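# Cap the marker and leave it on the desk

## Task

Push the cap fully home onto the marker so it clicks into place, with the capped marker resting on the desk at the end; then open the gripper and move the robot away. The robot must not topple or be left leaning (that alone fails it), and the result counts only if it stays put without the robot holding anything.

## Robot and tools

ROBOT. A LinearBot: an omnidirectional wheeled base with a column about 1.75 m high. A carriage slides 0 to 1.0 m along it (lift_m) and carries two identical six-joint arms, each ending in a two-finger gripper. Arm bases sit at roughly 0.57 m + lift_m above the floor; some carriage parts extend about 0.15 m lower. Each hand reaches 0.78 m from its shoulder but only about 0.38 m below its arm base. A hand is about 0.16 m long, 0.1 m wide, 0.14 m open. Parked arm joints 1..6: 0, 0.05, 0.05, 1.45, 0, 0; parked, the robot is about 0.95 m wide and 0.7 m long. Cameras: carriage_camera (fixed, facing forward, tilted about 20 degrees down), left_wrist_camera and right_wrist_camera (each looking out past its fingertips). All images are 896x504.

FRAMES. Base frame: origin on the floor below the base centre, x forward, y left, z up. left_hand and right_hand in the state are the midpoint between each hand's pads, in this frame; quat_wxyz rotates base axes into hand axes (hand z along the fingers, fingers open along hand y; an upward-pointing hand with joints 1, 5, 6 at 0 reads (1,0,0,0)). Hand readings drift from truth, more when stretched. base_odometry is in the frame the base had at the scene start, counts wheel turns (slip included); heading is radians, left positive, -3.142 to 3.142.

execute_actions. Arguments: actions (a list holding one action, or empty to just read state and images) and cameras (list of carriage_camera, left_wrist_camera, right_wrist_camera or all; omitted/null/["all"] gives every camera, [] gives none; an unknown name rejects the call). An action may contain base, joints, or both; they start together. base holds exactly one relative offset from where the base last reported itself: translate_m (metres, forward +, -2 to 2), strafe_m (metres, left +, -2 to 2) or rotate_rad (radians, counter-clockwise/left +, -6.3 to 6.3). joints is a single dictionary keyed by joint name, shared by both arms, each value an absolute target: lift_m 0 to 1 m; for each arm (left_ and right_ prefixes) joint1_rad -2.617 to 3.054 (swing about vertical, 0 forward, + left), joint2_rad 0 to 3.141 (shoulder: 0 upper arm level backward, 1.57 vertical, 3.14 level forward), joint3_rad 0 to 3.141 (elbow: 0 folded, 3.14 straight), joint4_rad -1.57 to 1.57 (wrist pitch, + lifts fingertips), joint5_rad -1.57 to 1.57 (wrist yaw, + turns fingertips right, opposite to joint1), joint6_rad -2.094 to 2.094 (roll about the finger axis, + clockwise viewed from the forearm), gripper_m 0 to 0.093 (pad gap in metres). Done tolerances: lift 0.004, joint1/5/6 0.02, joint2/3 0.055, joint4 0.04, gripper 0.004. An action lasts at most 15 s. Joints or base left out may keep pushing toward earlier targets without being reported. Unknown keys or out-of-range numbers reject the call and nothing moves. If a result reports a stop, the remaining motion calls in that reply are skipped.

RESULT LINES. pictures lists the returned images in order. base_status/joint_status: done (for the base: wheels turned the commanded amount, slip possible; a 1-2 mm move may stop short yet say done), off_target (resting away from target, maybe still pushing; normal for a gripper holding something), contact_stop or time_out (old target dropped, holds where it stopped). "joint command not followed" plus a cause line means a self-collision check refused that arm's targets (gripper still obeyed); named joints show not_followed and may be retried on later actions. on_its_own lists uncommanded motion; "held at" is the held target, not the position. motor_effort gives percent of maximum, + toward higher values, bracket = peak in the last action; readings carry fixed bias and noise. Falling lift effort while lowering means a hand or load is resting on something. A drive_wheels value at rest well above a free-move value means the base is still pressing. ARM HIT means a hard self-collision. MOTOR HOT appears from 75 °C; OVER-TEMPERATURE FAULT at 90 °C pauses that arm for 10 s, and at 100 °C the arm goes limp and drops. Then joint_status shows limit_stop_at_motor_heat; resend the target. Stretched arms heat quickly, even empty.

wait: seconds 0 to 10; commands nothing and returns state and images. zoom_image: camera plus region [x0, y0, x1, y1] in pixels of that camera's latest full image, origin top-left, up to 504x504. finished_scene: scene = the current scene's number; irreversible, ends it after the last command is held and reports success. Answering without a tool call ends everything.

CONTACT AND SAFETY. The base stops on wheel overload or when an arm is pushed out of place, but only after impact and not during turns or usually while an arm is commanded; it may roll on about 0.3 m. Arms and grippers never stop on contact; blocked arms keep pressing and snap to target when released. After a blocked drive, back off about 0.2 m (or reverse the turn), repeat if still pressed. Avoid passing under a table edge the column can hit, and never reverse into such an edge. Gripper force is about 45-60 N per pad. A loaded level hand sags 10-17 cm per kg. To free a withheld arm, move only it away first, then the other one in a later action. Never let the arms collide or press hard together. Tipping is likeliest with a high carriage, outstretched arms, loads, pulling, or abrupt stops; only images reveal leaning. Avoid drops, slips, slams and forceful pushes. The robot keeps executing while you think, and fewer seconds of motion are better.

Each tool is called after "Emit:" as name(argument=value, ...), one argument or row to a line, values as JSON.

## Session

Emit:
execute_actions(
  actions=[],
  cameras=["carriage_camera"],
)

Scene clock: 0.00 s.
base_odometry: x=+0.000 y=+0.000 heading=+0.000 (m, m, rad; odometry frame)
base_status: not commanded
joint_positions: lift_m=+0.303 left_joint1_rad=-0.011 left_joint2_rad=+0.037 left_joint3_rad=+0.075 left_joint4_rad=+1.432 left_joint5_rad=+0.033 left_joint6_rad=-0.056 left_gripper_m=+0.095 right_joint1_rad=+0.009 right_joint2_rad=+0.040 right_joint3_rad=+0.051 right_joint4_rad=+1.435 right_joint5_rad=-0.064 right_joint6_rad=+0.040 right_gripper_m=+0.095
joint_status: not commanded
motor_effort: lift_m=+18 drive_wheels=-3 (%)
left_hand: x=+0.2965 y=+0.3401 z=+1.3005 quat_wxyz=(+0.998, +0.015, +0.051, -0.034) (m; base frame)
right_hand: x=+0.3041 y=-0.3347 z=+1.2937 quat_wxyz=(+0.997, -0.031, +0.063, +0.026) (m; base frame)
pictures: carriage_camera
Images, in order (width x height): carriage_camera 896x504.

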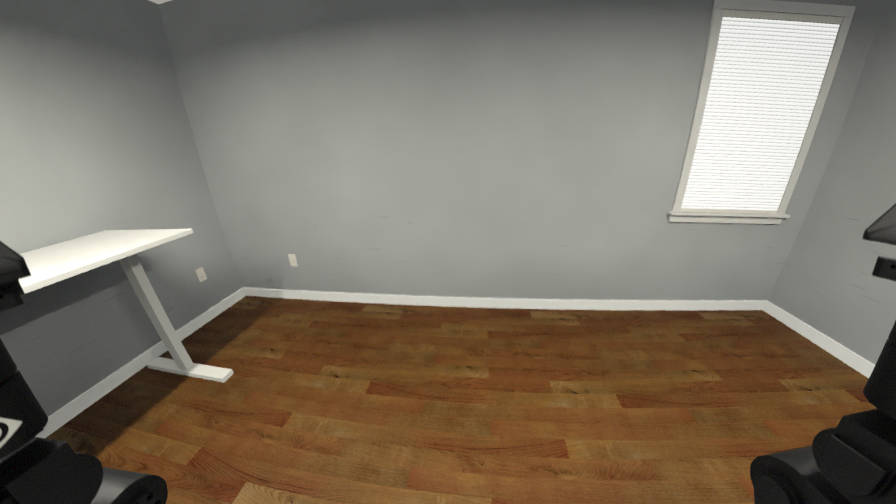

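Emit:
execute_actions(
  actions=[
    {"base": {"rotate_rad": 1.5}, "joints": {"lift_m": 0.6}},
  ],
  cameras=["carriage_camera"],
)

Scene clock: 3.13 s.
base_odometry: x=+0.000 y=+0.000 heading=+1.500 (m, m, rad; odometry frame)
base_status: done
joint_positions: lift_m=+0.600 left_joint1_rad=-0.011 left_joint2_rad=+0.037 left_joint3_rad=+0.075 left_joint4_rad=+1.430 left_joint5_rad=+0.033 left_joint6_rad=-0.056 left_gripper_m=+0.095 right_joint1_rad=+0.009 right_joint2_rad=+0.040 right_joint3_rad=+0.051 right_joint4_rad=+1.433 right_joint5_rad=-0.064 right_joint6_rad=+0.040 right_gripper_m=+0.095
joint_status: all done
motor_effort: lift_m=+19(22) drive_wheels=+4(16) (%)
left_hand: x=+0.2968 y=+0.3401 z=+1.5978 quat_wxyz=(+0.998, +0.015, +0.051, -0.034) (m; base frame)
right_hand: x=+0.3044 y=-0.3347 z=+1.5910 quat_wxyz=(+0.997, -0.031, +0.063, +0.026) (m; base frame)
pictures: carriage_camera
Images, in order (width x height): carriage_camera 896x504.

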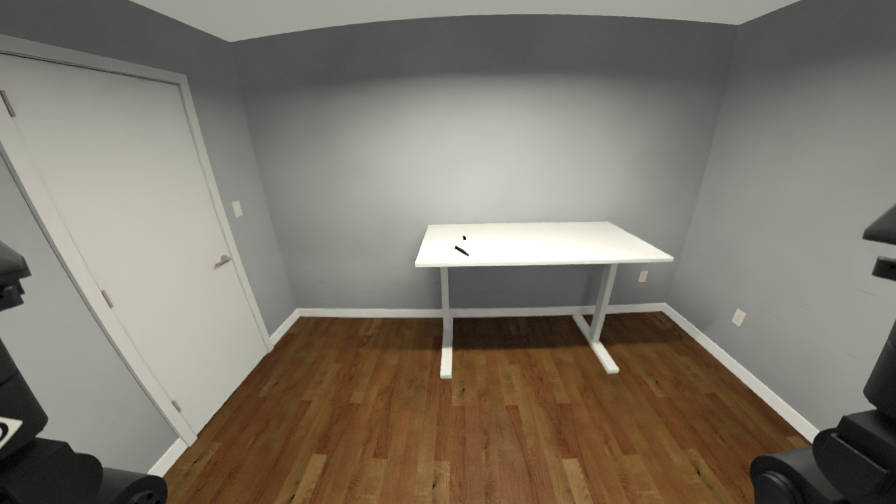

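Emit:
zoom_image(
  camera="carriage_camera",
  region=[410, 215, 520, 275],
)

Region (410, 215, 520, 275) of carriage_camera's 896x504 image, scaled by 4.582, with more detail than that image has; it fills the top 275 rows of this view, and the rest is white.

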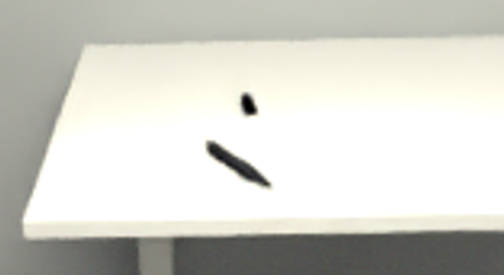

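Emit:
execute_actions(
  actions=[
    {"base": {"translate_m": 0.9}},
  ],
  cameras=["carriage_camera"],
)

Scene clock: 7.60 s.
base_odometry: x=+0.063 y=+0.898 heading=+1.501 (m, m, rad; odometry frame)
base_status: done
joint_positions: lift_m=+0.600 left_joint1_rad=-0.011 left_joint2_rad=+0.037 left_joint3_rad=+0.075 left_joint4_rad=+1.430 left_joint5_rad=+0.033 left_joint6_rad=-0.056 left_gripper_m=+0.095 right_joint1_rad=+0.009 right_joint2_rad=+0.040 right_joint3_rad=+0.051 right_joint4_rad=+1.433 right_joint5_rad=-0.064 right_joint6_rad=+0.040 right_gripper_m=+0.095
joint_status: not commanded
motor_effort: lift_m=+19(19) drive_wheels=-10(20) (%)
left_hand: x=+0.2970 y=+0.3401 z=+1.5977 quat_wxyz=(+0.998, +0.015, +0.052, -0.034) (m; base frame)
right_hand: x=+0.3044 y=-0.3347 z=+1.5910 quat_wxyz=(+0.997, -0.031, +0.063, +0.026) (m; base frame)
pictures: carriage_camera
Images, in order (width x height): carriage_camera 896x504.

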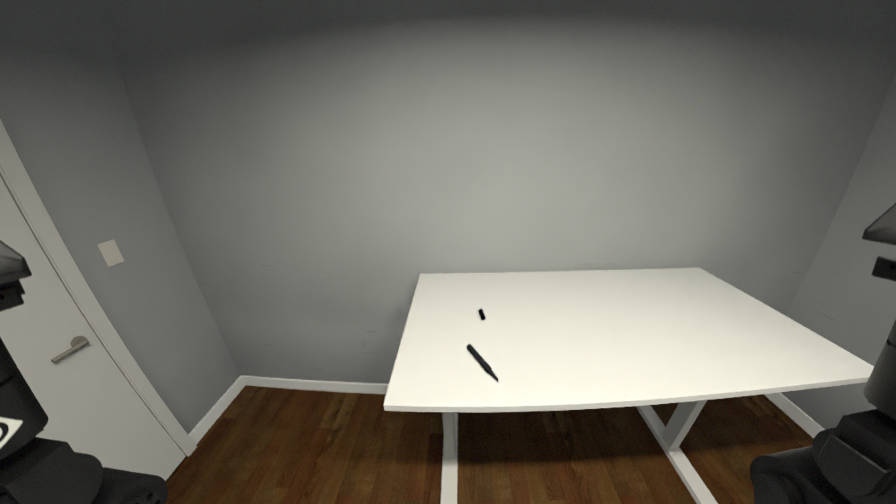

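Emit:
zoom_image(
  camera="carriage_camera",
  region=[430, 295, 540, 415],
)

Region (430, 295, 540, 415) of carriage_camera's 896x504 image, scaled by 4.200, with more detail than that image has; it fills the left 462 columns of this view, and the rest is white.

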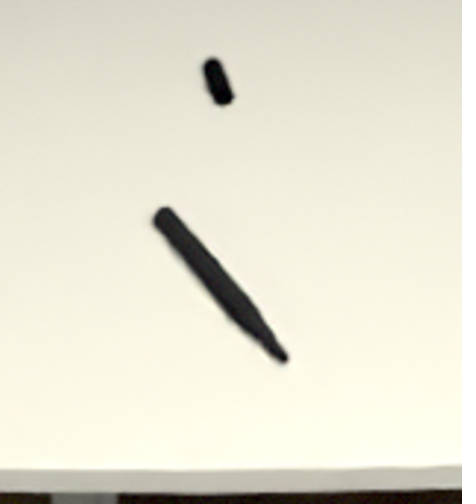

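Emit:
execute_actions(
  actions=[
    {"base": {"translate_m": 0.33}, "joints": {"lift_m": 0.72, "right_joint1_rad": 0.472, "right_joint2_rad": 2.79, "right_joint3_rad": 1.975, "right_joint4_rad": -0.725, "right_joint5_rad": 0, "right_joint6_rad": 0.325, "left_joint1_rad": -1.07, "left_joint2_rad": 2.795, "left_joint3_rad": 1.985, "left_joint4_rad": -0.73, "left_joint5_rad": 0, "left_joint6_rad": 1.585}},
  ],
)

Scene clock: 11.50 s.
base_odometry: x=+0.085 y=+1.227 heading=+1.502 (m, m, rad; odometry frame)
base_status: done
joint_positions: lift_m=+0.720 left_joint1_rad=-1.069 left_joint2_rad=+2.806 left_joint3_rad=+1.971 left_joint4_rad=-0.727 left_joint5_rad=-0.001 left_joint6_rad=+1.578 left_gripper_m=+0.095 right_joint1_rad=+0.466 right_joint2_rad=+2.791 right_joint3_rad=+1.958 right_joint4_rad=-0.720 right_joint5_rad=-0.003 right_joint6_rad=+0.316 right_gripper_m=+0.095
joint_status: all done
motor_effort: lift_m=+18(24) drive_wheels=-9(17) (%)
left_hand: x=+0.5042 y=-0.0750 z=+1.0940 quat_wxyz=(+0.004, +0.970, +0.244, +0.002) (m; base frame)
right_hand: x=+0.7030 y=-0.1292 z=+1.0982 quat_wxyz=(+0.007, -0.075, +0.997, +0.005) (m; base frame)
pictures: carriage_camera, left_wrist_camera, right_wrist_camera
Images, in order (width x height): carriage_camera 896x504, left_wrist_camera 896x504, right_wrist_camera 896x504.

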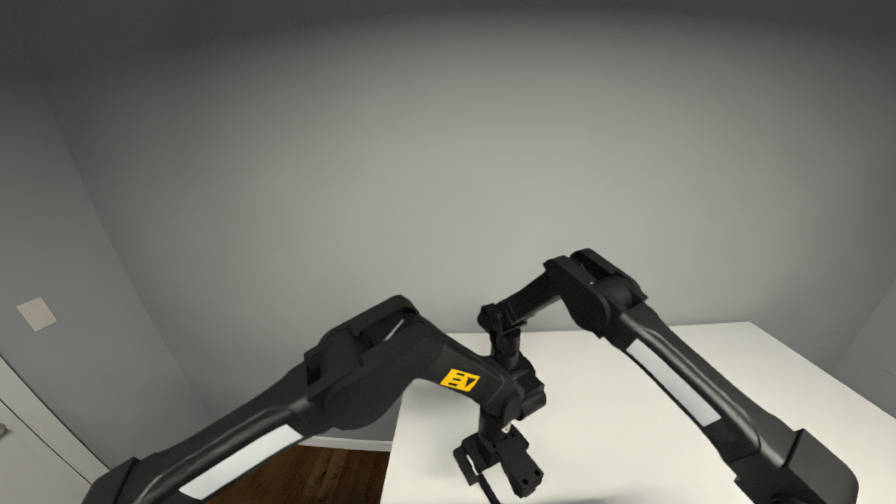

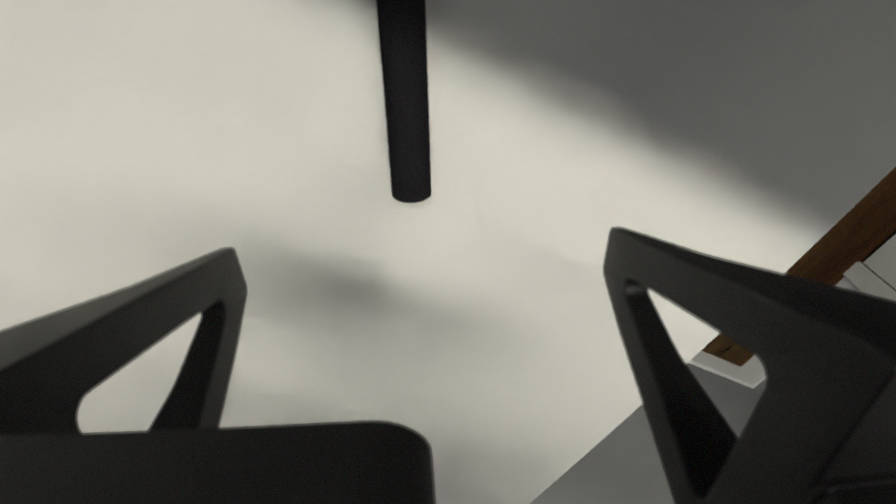

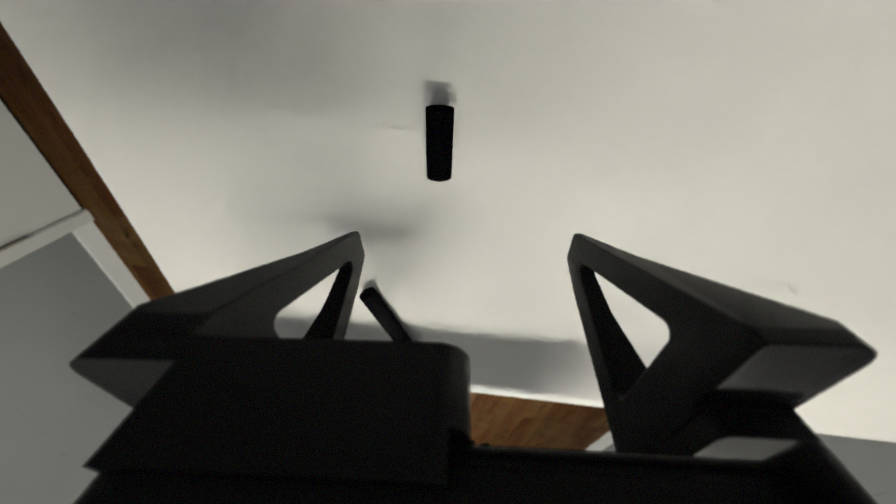

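Emit:
zoom_image(
  camera="right_wrist_camera",
  region=[390, 70, 490, 195],
)

Region (390, 70, 490, 195) of right_wrist_camera's 896x504 image, scaled by 4.032, with more detail than that image has; it fills the left 403 columns of this view, and the rest is white.

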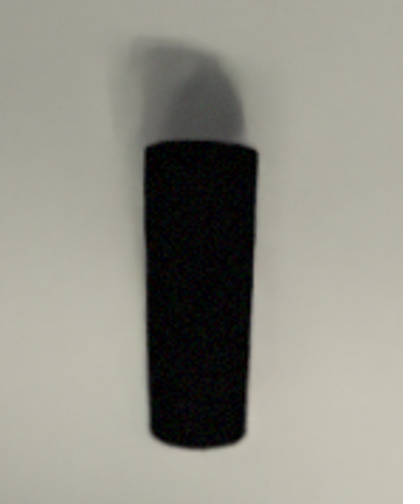

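Emit:
execute_actions(
  actions=[
    {"base": {"translate_m": 0.02}, "joints": {"lift_m": 0.65, "right_joint1_rad": 0.512, "right_joint6_rad": 0.368, "left_gripper_m": 0.06, "right_gripper_m": 0.06}},
  ],
  cameras=["left_wrist_camera", "right_wrist_camera"],
)

Scene clock: 12.97 s.
base_odometry: x=+0.086 y=+1.247 heading=+1.503 (m, m, rad; odometry frame)
base_status: done
joint_positions: lift_m=+0.650 left_joint1_rad=-1.069 left_joint2_rad=+2.806 left_joint3_rad=+1.971 left_joint4_rad=-0.729 left_joint5_rad=-0.001 left_joint6_rad=+1.579 left_gripper_m=+0.060 right_joint1_rad=+0.513 right_joint2_rad=+2.791 right_joint3_rad=+1.958 right_joint4_rad=-0.723 right_joint5_rad=-0.002 right_joint6_rad=+0.359 right_gripper_m=+0.060
joint_status: all done
motor_effort: lift_m=+17(16) drive_wheels=+4(14) (%)
left_hand: x=+0.5041 y=-0.0747 z=+1.0243 quat_wxyz=(+0.003, +0.970, +0.244, +0.001) (m; base frame)
right_hand: x=+0.6921 y=-0.1100 z=+1.0283 quat_wxyz=(+0.007, -0.077, +0.997, +0.004) (m; base frame)
pictures: left_wrist_camera, right_wrist_camera
Images, in order (width x height): left_wrist_camera 896x504, right_wrist_camera 896x504.

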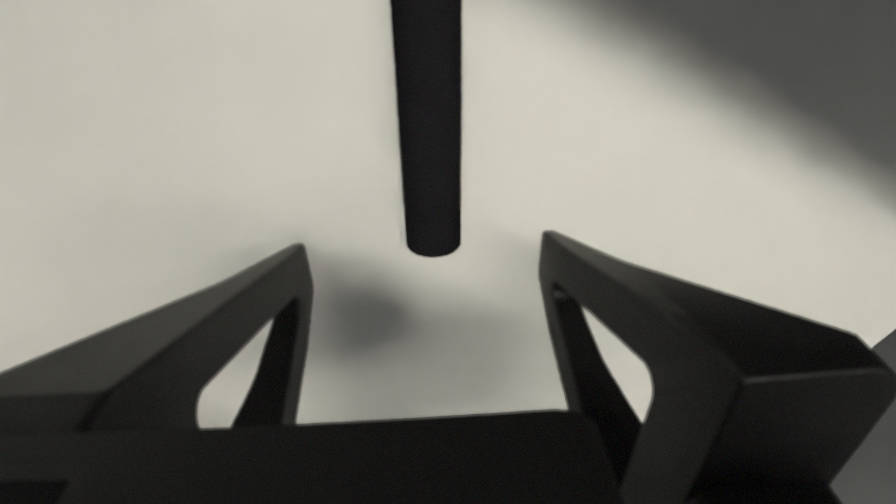

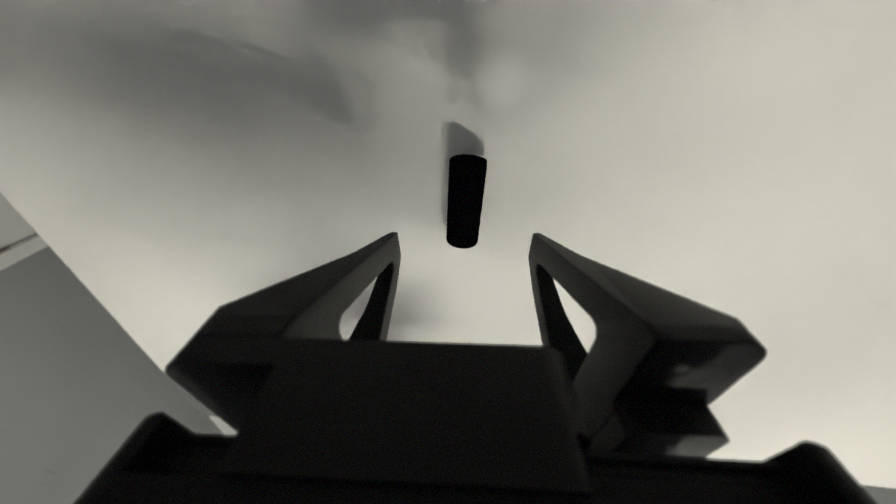

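Emit:
execute_actions(
  actions=[
    {"joints": {"lift_m": 0.62, "left_gripper_m": 0.05, "right_gripper_m": 0.05}},
  ],
  cameras=["left_wrist_camera", "right_wrist_camera"],
)

Scene clock: 13.70 s.
base_odometry: x=+0.086 y=+1.247 heading=+1.503 (m, m, rad; odometry frame)
base_status: not commanded
joint_positions: lift_m=+0.620 left_joint1_rad=-1.069 left_joint2_rad=+2.809 left_joint3_rad=+1.971 left_joint4_rad=-0.730 left_joint5_rad=-0.001 left_joint6_rad=+1.579 left_gripper_m=+0.050 right_joint1_rad=+0.513 right_joint2_rad=+2.795 right_joint3_rad=+1.958 right_joint4_rad=-0.724 right_joint5_rad=-0.002 right_joint6_rad=+0.359 right_gripper_m=+0.050
joint_status: all done
motor_effort: lift_m=+17(17) drive_wheels=-8(8) (%)
left_hand: x=+0.5036 y=-0.0737 z=+0.9929 quat_wxyz=(+0.001, +0.970, +0.244, +0.001) (m; base frame)
right_hand: x=+0.6907 y=-0.1107 z=+0.9965 quat_wxyz=(+0.004, -0.077, +0.997, +0.003) (m; base frame)
pictures: left_wrist_camera, right_wrist_camera
Images, in order (width x height): left_wrist_camera 896x504, right_wrist_camera 896x504.

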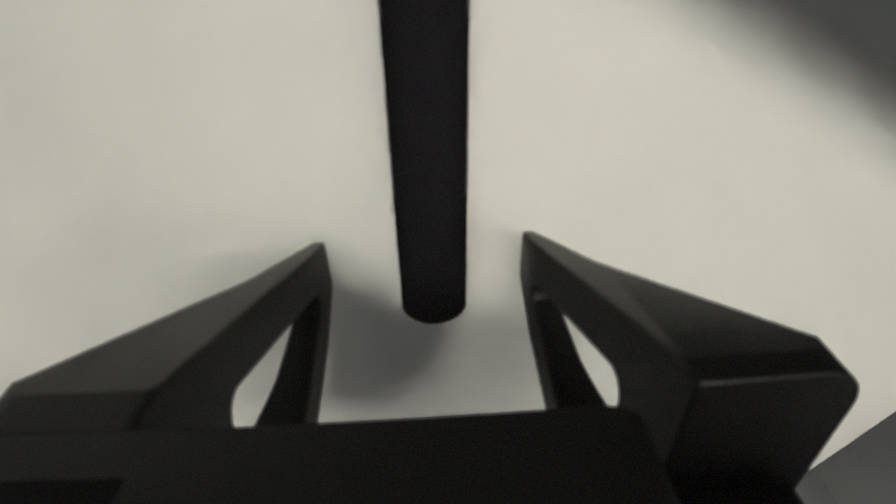

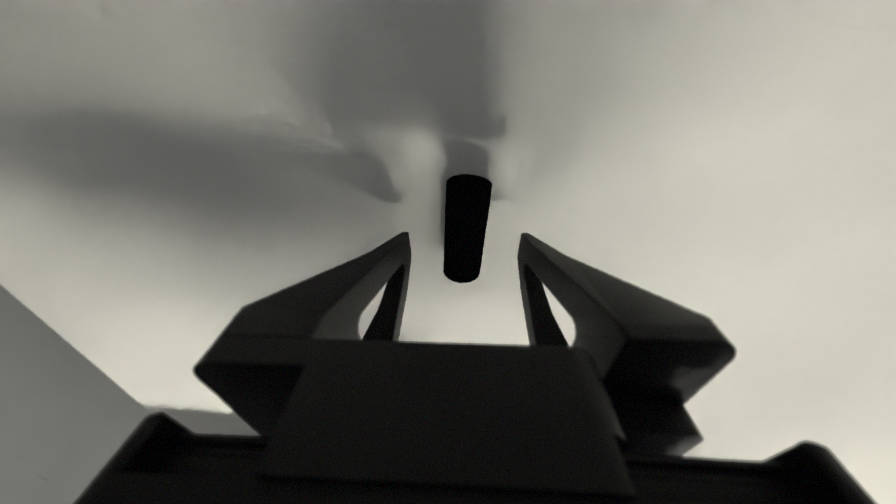

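Emit:
execute_actions(
  actions=[
    {"joints": {"lift_m": 0.61}},
  ],
  cameras=["left_wrist_camera", "right_wrist_camera"],
)

Emit:
zoom_image(
  camera="right_wrist_camera",
  region=[390, 150, 540, 310],
)

Scene clock: 14.60 s.
base_odometry: x=+0.086 y=+1.247 heading=+1.503 (m, m, rad; odometry frame)
base_status: not commanded
joint_positions: lift_m=+0.610 left_joint1_rad=-1.069 left_joint2_rad=+2.808 left_joint3_rad=+1.971 left_joint4_rad=-0.730 left_joint5_rad=-0.001 left_joint6_rad=+1.579 left_gripper_m=+0.050 right_joint1_rad=+0.513 right_joint2_rad=+2.795 right_joint3_rad=+1.958 right_joint4_rad=-0.725 right_joint5_rad=-0.002 right_joint6_rad=+0.359 right_gripper_m=+0.050
joint_status: all done
motor_effort: lift_m=+17(18) drive_wheels=-8(6) (%)
left_hand: x=+0.5037 y=-0.0739 z=+0.9832 quat_wxyz=(+0.002, +0.970, +0.244, +0.001) (m; base frame)
right_hand: x=+0.6905 y=-0.1109 z=+0.9861 quat_wxyz=(+0.004, -0.077, +0.997, +0.003) (m; base frame)
pictures: left_wrist_camera, right_wrist_camera
Images, in order (width x height): left_wrist_camera 896x504, right_wrist_camera 896x504.

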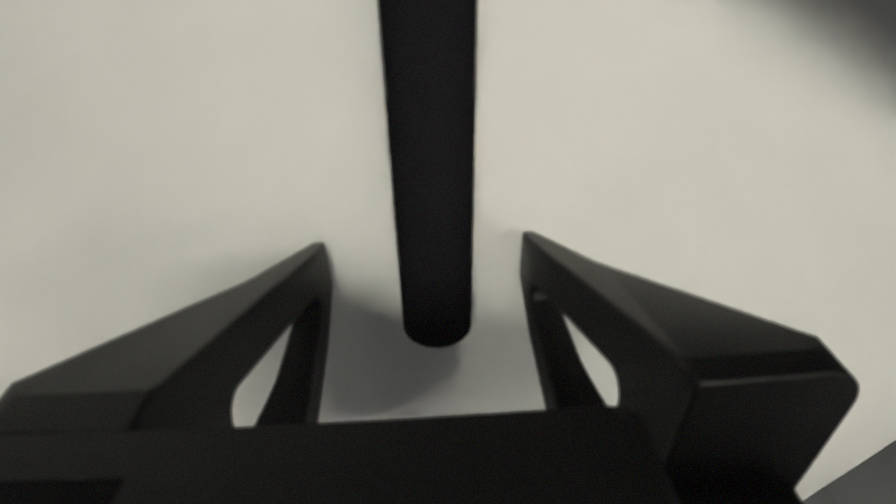

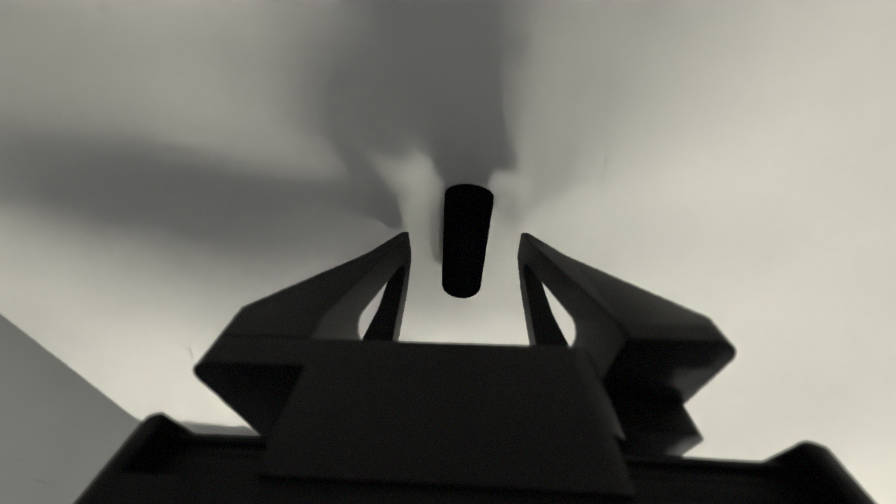

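Region (390, 150, 540, 310) of right_wrist_camera's 896x504 image, scaled by 3.150, with more detail than that image has; it fills the left 472 columns of this view, and the rest is white.

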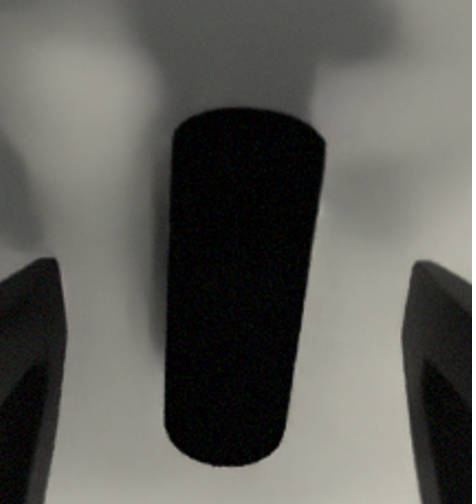

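Emit:
execute_actions(
  actions=[
    {"joints": {"lift_m": 0.608}},
  ],
  cameras=[],
)

Emit:
execute_actions(
  actions=[
    {"joints": {"left_gripper_m": 0.0, "right_gripper_m": 0.0}},
  ],
  cameras=["left_wrist_camera", "right_wrist_camera"],
)

Scene clock: 15.17 s.
base_odometry: x=+0.086 y=+1.247 heading=+1.503 (m, m, rad; odometry frame)
base_status: not commanded
joint_positions: lift_m=+0.608 left_joint1_rad=-1.069 left_joint2_rad=+2.808 left_joint3_rad=+1.971 left_joint4_rad=-0.731 left_joint5_rad=+0.000 left_joint6_rad=+1.579 left_gripper_m=+0.050 right_joint1_rad=+0.513 right_joint2_rad=+2.795 right_joint3_rad=+1.958 right_joint4_rad=-0.726 right_joint5_rad=-0.002 right_joint6_rad=+0.359 right_gripper_m=+0.050
joint_status: all done
motor_effort: lift_m=+16(15) drive_wheels=+4(4) (%)
left_hand: x=+0.5035 y=-0.0737 z=+0.9813 quat_wxyz=(+0.001, +0.970, +0.244, +0.001) (m; base frame)
right_hand: x=+0.6902 y=-0.1110 z=+0.9843 quat_wxyz=(+0.003, -0.077, +0.997, +0.002) (m; base frame)
pictures: none
No camera images: the call's "cameras" was empty. Leave "cameras" out to get every camera's image.

Scene clock: 15.77 s.
base_odometry: x=+0.086 y=+1.247 heading=+1.503 (m, m, rad; odometry frame)
base_status: not commanded
joint_positions: lift_m=+0.608 left_joint1_rad=-1.069 left_joint2_rad=+2.808 left_joint3_rad=+1.971 left_joint4_rad=-0.731 left_joint5_rad=+0.000 left_joint6_rad=+1.579 left_gripper_m=+0.018 right_joint1_rad=+0.513 right_joint2_rad=+2.795 right_joint3_rad=+1.958 right_joint4_rad=-0.726 right_joint5_rad=-0.002 right_joint6_rad=+0.359 right_gripper_m=+0.018
joint_status: left_gripper_m off_target (ended at +0.018, target +0.000); right_gripper_m off_target (ended at +0.018, target +0.000)
motor_effort: lift_m=+15(15) drive_wheels=+4(8) (%)
left_hand: x=+0.5035 y=-0.0737 z=+0.9813 quat_wxyz=(+0.001, +0.970, +0.244, +0.001) (m; base frame)
right_hand: x=+0.6902 y=-0.1110 z=+0.9843 quat_wxyz=(+0.003, -0.077, +0.997, +0.002) (m; base frame)
pictures: left_wrist_camera, right_wrist_camera
Images, in order (width x height): left_wrist_camera 896x504, right_wrist_camera 896x504.

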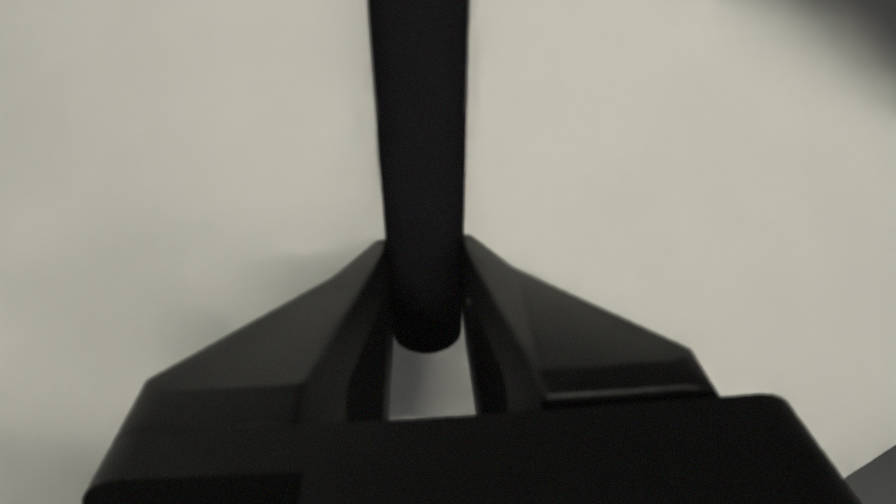

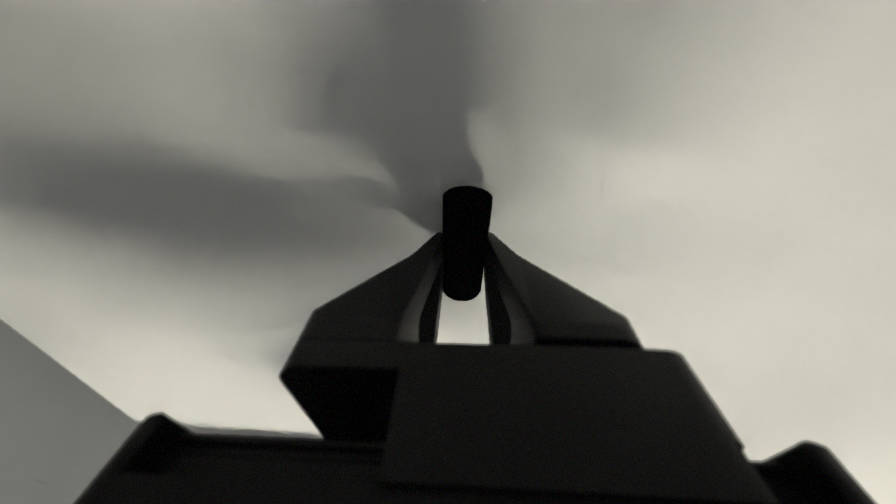

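Emit:
zoom_image(
  camera="right_wrist_camera",
  region=[430, 175, 505, 235],
)

Emit:
zoom_image(
  camera="right_wrist_camera",
  region=[430, 265, 500, 320],
)

Region (430, 175, 505, 235) of right_wrist_camera's 896x504 image, scaled by 6.720, with more detail than that image has; it fills the top 403 rows of this view, and the rest is white.

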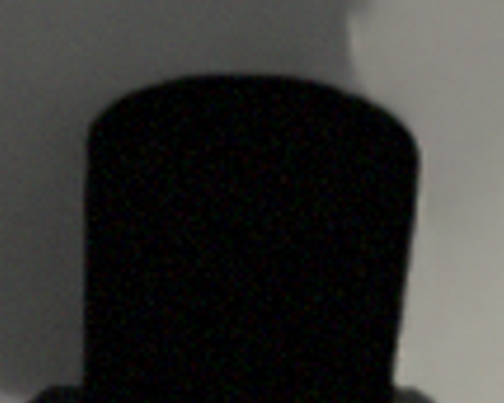

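Region (430, 265, 500, 320) of right_wrist_camera's 896x504 image, scaled by 7.200, with more detail than that image has; it fills the top 396 rows of this view, and the rest is white.

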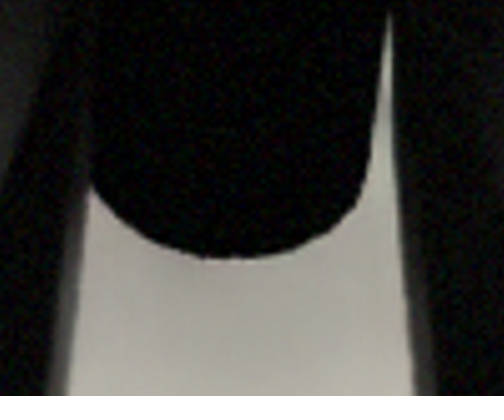

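Emit:
execute_actions(
  actions=[
    {"joints": {"lift_m": 0.645}},
  ],
  cameras=[],
)

Emit:
execute_actions(
  actions=[
    {"joints": {"lift_m": 0.68, "right_joint1_rad": 0.5, "right_joint2_rad": 2.65, "right_joint3_rad": 1.325, "right_joint4_rad": -0.245, "right_joint6_rad": 1.475, "left_joint1_rad": -1.0, "left_joint2_rad": 2.72, "left_joint3_rad": 1.55, "left_joint4_rad": -0.398, "left_joint6_rad": -0.024}},
  ],
)

Scene clock: 16.87 s.
base_odometry: x=+0.086 y=+1.247 heading=+1.503 (m, m, rad; odometry frame)
base_status: not commanded
joint_positions: lift_m=+0.645 left_joint1_rad=-1.069 left_joint2_rad=+2.801 left_joint3_rad=+1.971 left_joint4_rad=-0.731 left_joint5_rad=-0.001 left_joint6_rad=+1.579 left_gripper_m=+0.018 right_joint1_rad=+0.513 right_joint2_rad=+2.792 right_joint3_rad=+1.958 right_joint4_rad=-0.725 right_joint5_rad=-0.002 right_joint6_rad=+0.359 right_gripper_m=+0.018
joint_status: all done
motor_effort: lift_m=+18(22) drive_wheels=+4(8) (%)
left_hand: x=+0.5047 y=-0.0755 z=+1.0213 quat_wxyz=(+0.005, +0.970, +0.244, +0.002) (m; base frame)
right_hand: x=+0.6914 y=-0.1104 z=+1.0225 quat_wxyz=(+0.005, -0.077, +0.997, +0.003) (m; base frame)
pictures: none
No camera images: the call's "cameras" was empty. Leave "cameras" out to get every camera's image.

Scene clock: 18.60 s.
base_odometry: x=+0.086 y=+1.247 heading=+1.503 (m, m, rad; odometry frame)
base_status: not commanded
joint_positions: lift_m=+0.680 left_joint1_rad=-0.992 left_joint2_rad=+2.731 left_joint3_rad=+1.549 left_joint4_rad=-0.410 left_joint5_rad=-0.002 left_joint6_rad=-0.019 left_gripper_m=+0.018 right_joint1_rad=+0.505 right_joint2_rad=+2.652 right_joint3_rad=+1.338 right_joint4_rad=-0.259 right_joint5_rad=-0.001 right_joint6_rad=+1.466 right_gripper_m=+0.018
joint_status: all done
motor_effort: lift_m=+17(23) drive_wheels=-8(4) (%)
left_hand: x=+0.4949 y=+0.0070 z=+1.0097 quat_wxyz=(-0.009, +0.468, +0.884, +0.006) (m; base frame)
right_hand: x=+0.5993 y=-0.1653 z=+1.0108 quat_wxyz=(-0.001, +0.462, +0.887, +0.000) (m; base frame)
pictures: carriage_camera, left_wrist_camera, right_wrist_camera
Images, in order (width x height): carriage_camera 896x504, left_wrist_camera 896x504, right_wrist_camera 896x504.

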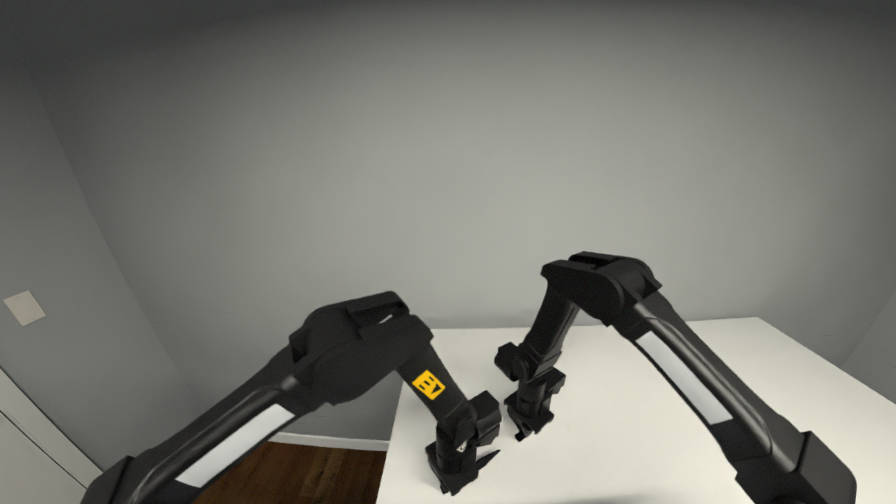

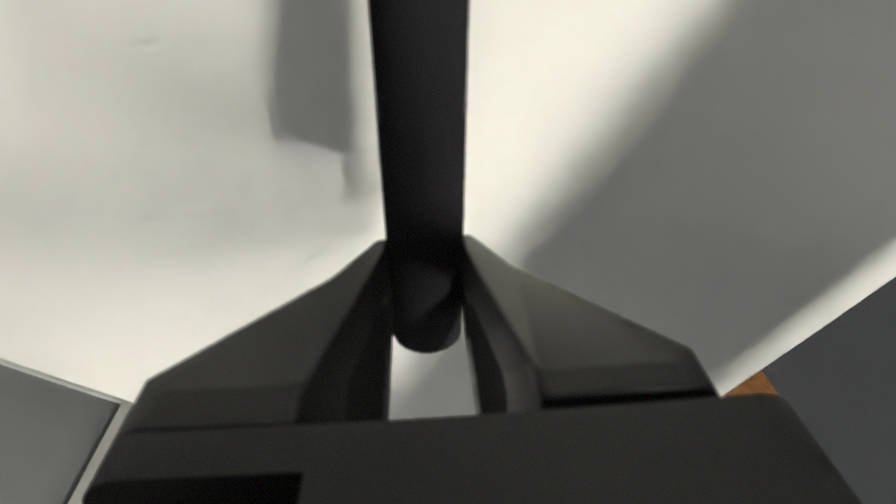

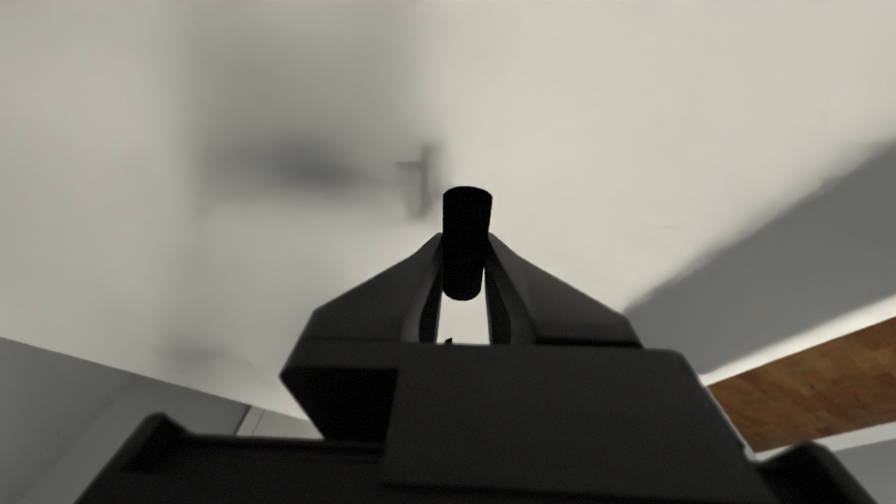

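Emit:
execute_actions(
  actions=[
    {"joints": {"lift_m": 0.654, "right_joint4_rad": -0.238, "left_joint4_rad": -0.388, "right_joint1_rad": 0.55, "right_joint6_rad": 1.525}},
  ],
  cameras=["carriage_camera", "right_wrist_camera"],
)

Emit:
zoom_image(
  camera="carriage_camera",
  region=[445, 385, 555, 485],
)

Scene clock: 19.43 s.
base_odometry: x=+0.086 y=+1.247 heading=+1.503 (m, m, rad; odometry frame)
base_status: not commanded
joint_positions: lift_m=+0.654 left_joint1_rad=-0.992 left_joint2_rad=+2.732 left_joint3_rad=+1.549 left_joint4_rad=-0.396 left_joint5_rad=-0.001 left_joint6_rad=-0.019 left_gripper_m=+0.018 right_joint1_rad=+0.551 right_joint2_rad=+2.653 right_joint3_rad=+1.338 right_joint4_rad=-0.245 right_joint5_rad=-0.001 right_joint6_rad=+1.516 right_gripper_m=+0.018
joint_status: all done
motor_effort: lift_m=+17(17) drive_wheels=-8(8) (%)
left_hand: x=+0.4964 y=+0.0044 z=+0.9833 quat_wxyz=(-0.004, +0.468, +0.884, +0.002) (m; base frame)
right_hand: x=+0.5932 y=-0.1492 z=+0.9844 quat_wxyz=(+0.002, +0.464, +0.886, +0.005) (m; base frame)
pictures: carriage_camera, right_wrist_camera
Images, in order (width x height): carriage_camera 896x504, right_wrist_camera 896x504.

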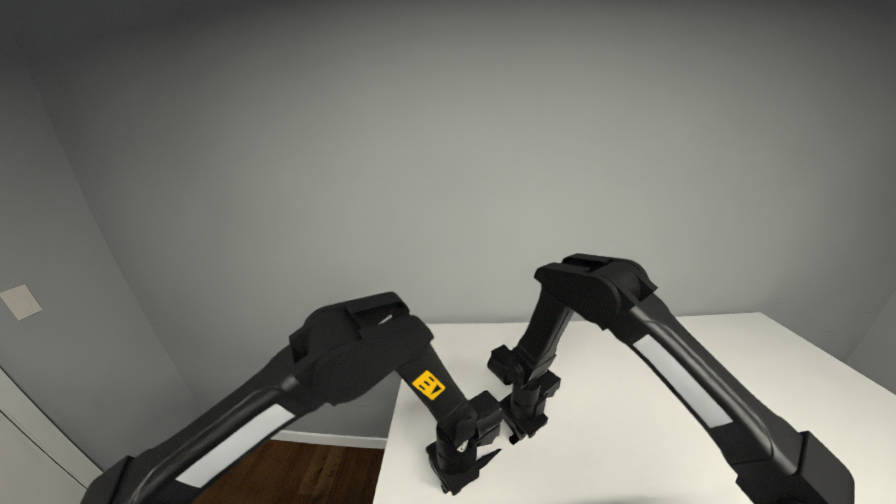

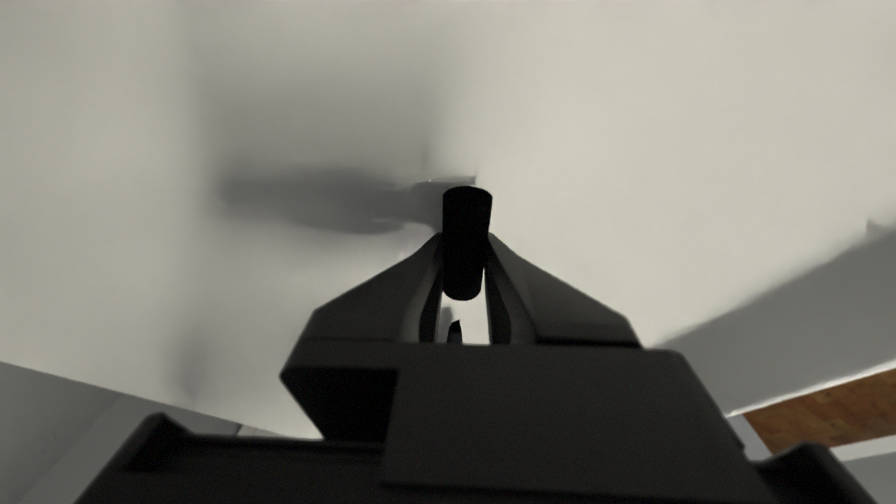

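Region (445, 385, 555, 485) of carriage_camera's 896x504 image, scaled by 4.582, with more detail than that image has; it fills the top 458 rows of this view, and the rest is white.

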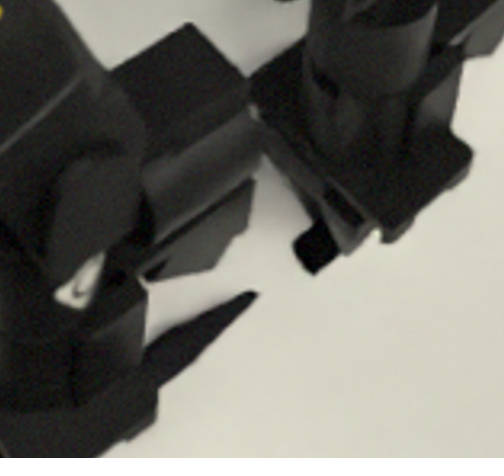

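Emit:
execute_actions(
  actions=[
    {"joints": {"lift_m": 0.651, "right_joint1_rad": 0.605, "right_joint6_rad": 1.58}},
  ],
  cameras=["right_wrist_camera"],
)

Emit:
execute_actions(
  actions=[
    {"joints": {"right_joint1_rad": 0.645, "right_joint6_rad": 1.62}},
  ],
  cameras=["carriage_camera", "right_wrist_camera"],
)

Emit:
zoom_image(
  camera="carriage_camera",
  region=[445, 385, 555, 485],
)

Scene clock: 20.23 s.
base_odometry: x=+0.086 y=+1.247 heading=+1.503 (m, m, rad; odometry frame)
base_status: not commanded
joint_positions: lift_m=+0.651 left_joint1_rad=-0.993 left_joint2_rad=+2.734 left_joint3_rad=+1.549 left_joint4_rad=-0.391 left_joint5_rad=-0.001 left_joint6_rad=-0.019 left_gripper_m=+0.018 right_joint1_rad=+0.609 right_joint2_rad=+2.653 right_joint3_rad=+1.338 right_joint4_rad=-0.240 right_joint5_rad=+0.001 right_joint6_rad=+1.570 right_gripper_m=+0.018
joint_status: all done
motor_effort: lift_m=+16(17) drive_wheels=+4(9) (%)
left_hand: x=+0.4967 y=+0.0037 z=+0.9799 quat_wxyz=(-0.002, +0.468, +0.884, +0.002) (m; base frame)
right_hand: x=+0.5825 y=-0.1306 z=+0.9815 quat_wxyz=(+0.004, +0.462, +0.887, +0.007) (m; base frame)
pictures: right_wrist_camera
Images, in order (width x height): right_wrist_camera 896x504.

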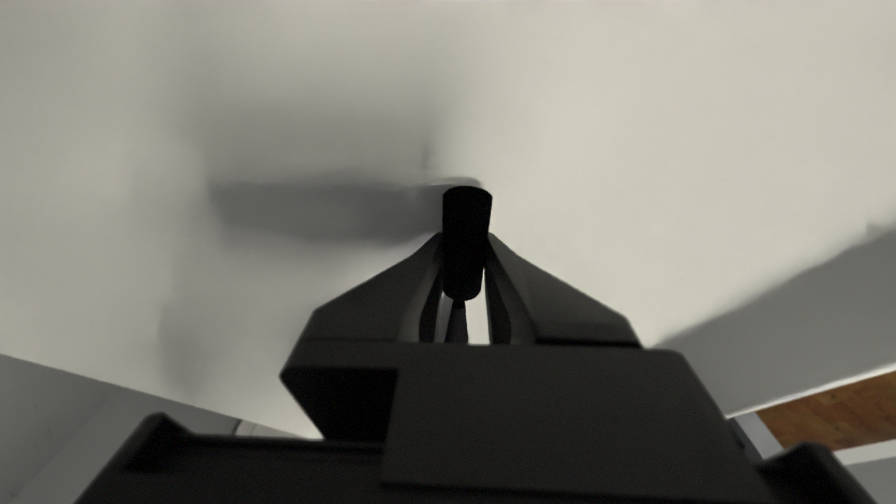

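Scene clock: 20.80 s.
base_odometry: x=+0.086 y=+1.247 heading=+1.503 (m, m, rad; odometry frame)
base_status: not commanded
joint_positions: lift_m=+0.651 left_joint1_rad=-0.993 left_joint2_rad=+2.734 left_joint3_rad=+1.549 left_joint4_rad=-0.391 left_joint5_rad=-0.001 left_joint6_rad=-0.019 left_gripper_m=+0.018 right_joint1_rad=+0.645 right_joint2_rad=+2.653 right_joint3_rad=+1.338 right_joint4_rad=-0.240 right_joint5_rad=+0.001 right_joint6_rad=+1.610 right_gripper_m=+0.018
joint_status: all done
motor_effort: lift_m=+16(16) drive_wheels=+5(8) (%)
left_hand: x=+0.4967 y=+0.0037 z=+0.9799 quat_wxyz=(-0.002, +0.468, +0.884, +0.002) (m; base frame)
right_hand: x=+0.5745 y=-0.1195 z=+0.9815 quat_wxyz=(+0.004, +0.464, +0.886, +0.007) (m; base frame)
pictures: carriage_camera, right_wrist_camera
Images, in order (width x height): carriage_camera 896x504, right_wrist_camera 896x504.

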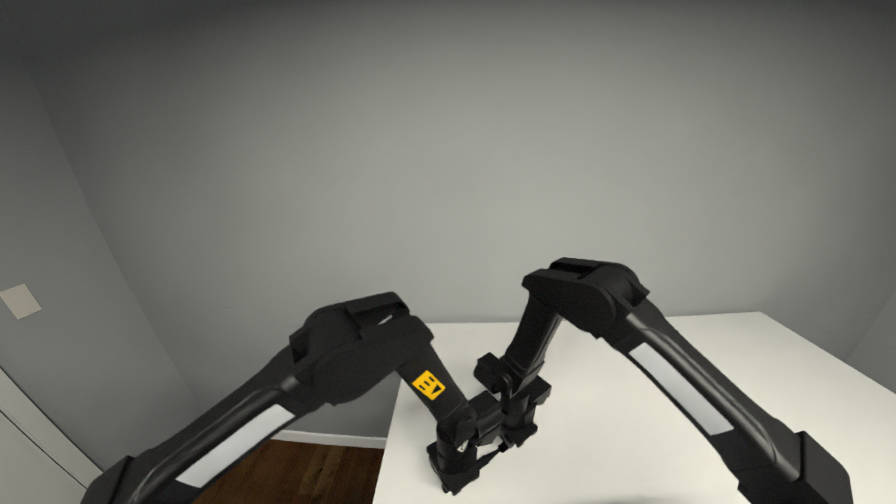

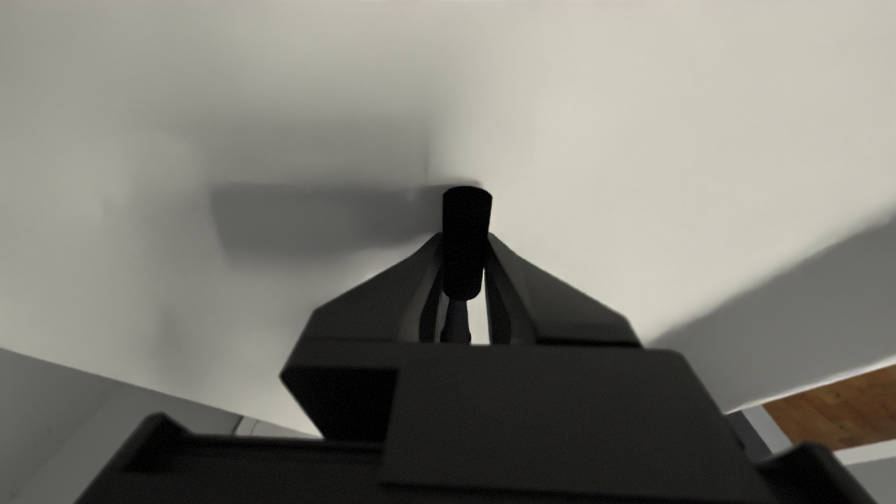

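Region (445, 385, 555, 485) of carriage_camera's 896x504 image, scaled by 4.582, with more detail than that image has; it fills the top 458 rows of this view, and the rest is white.

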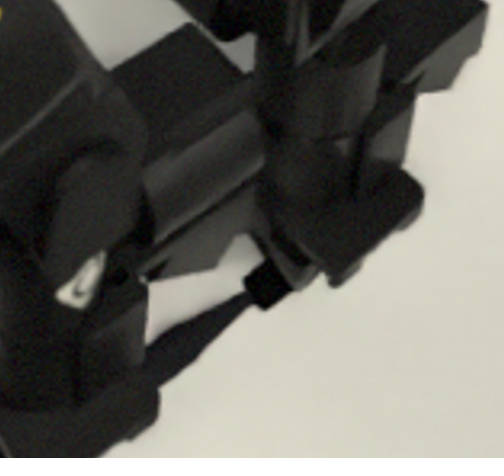

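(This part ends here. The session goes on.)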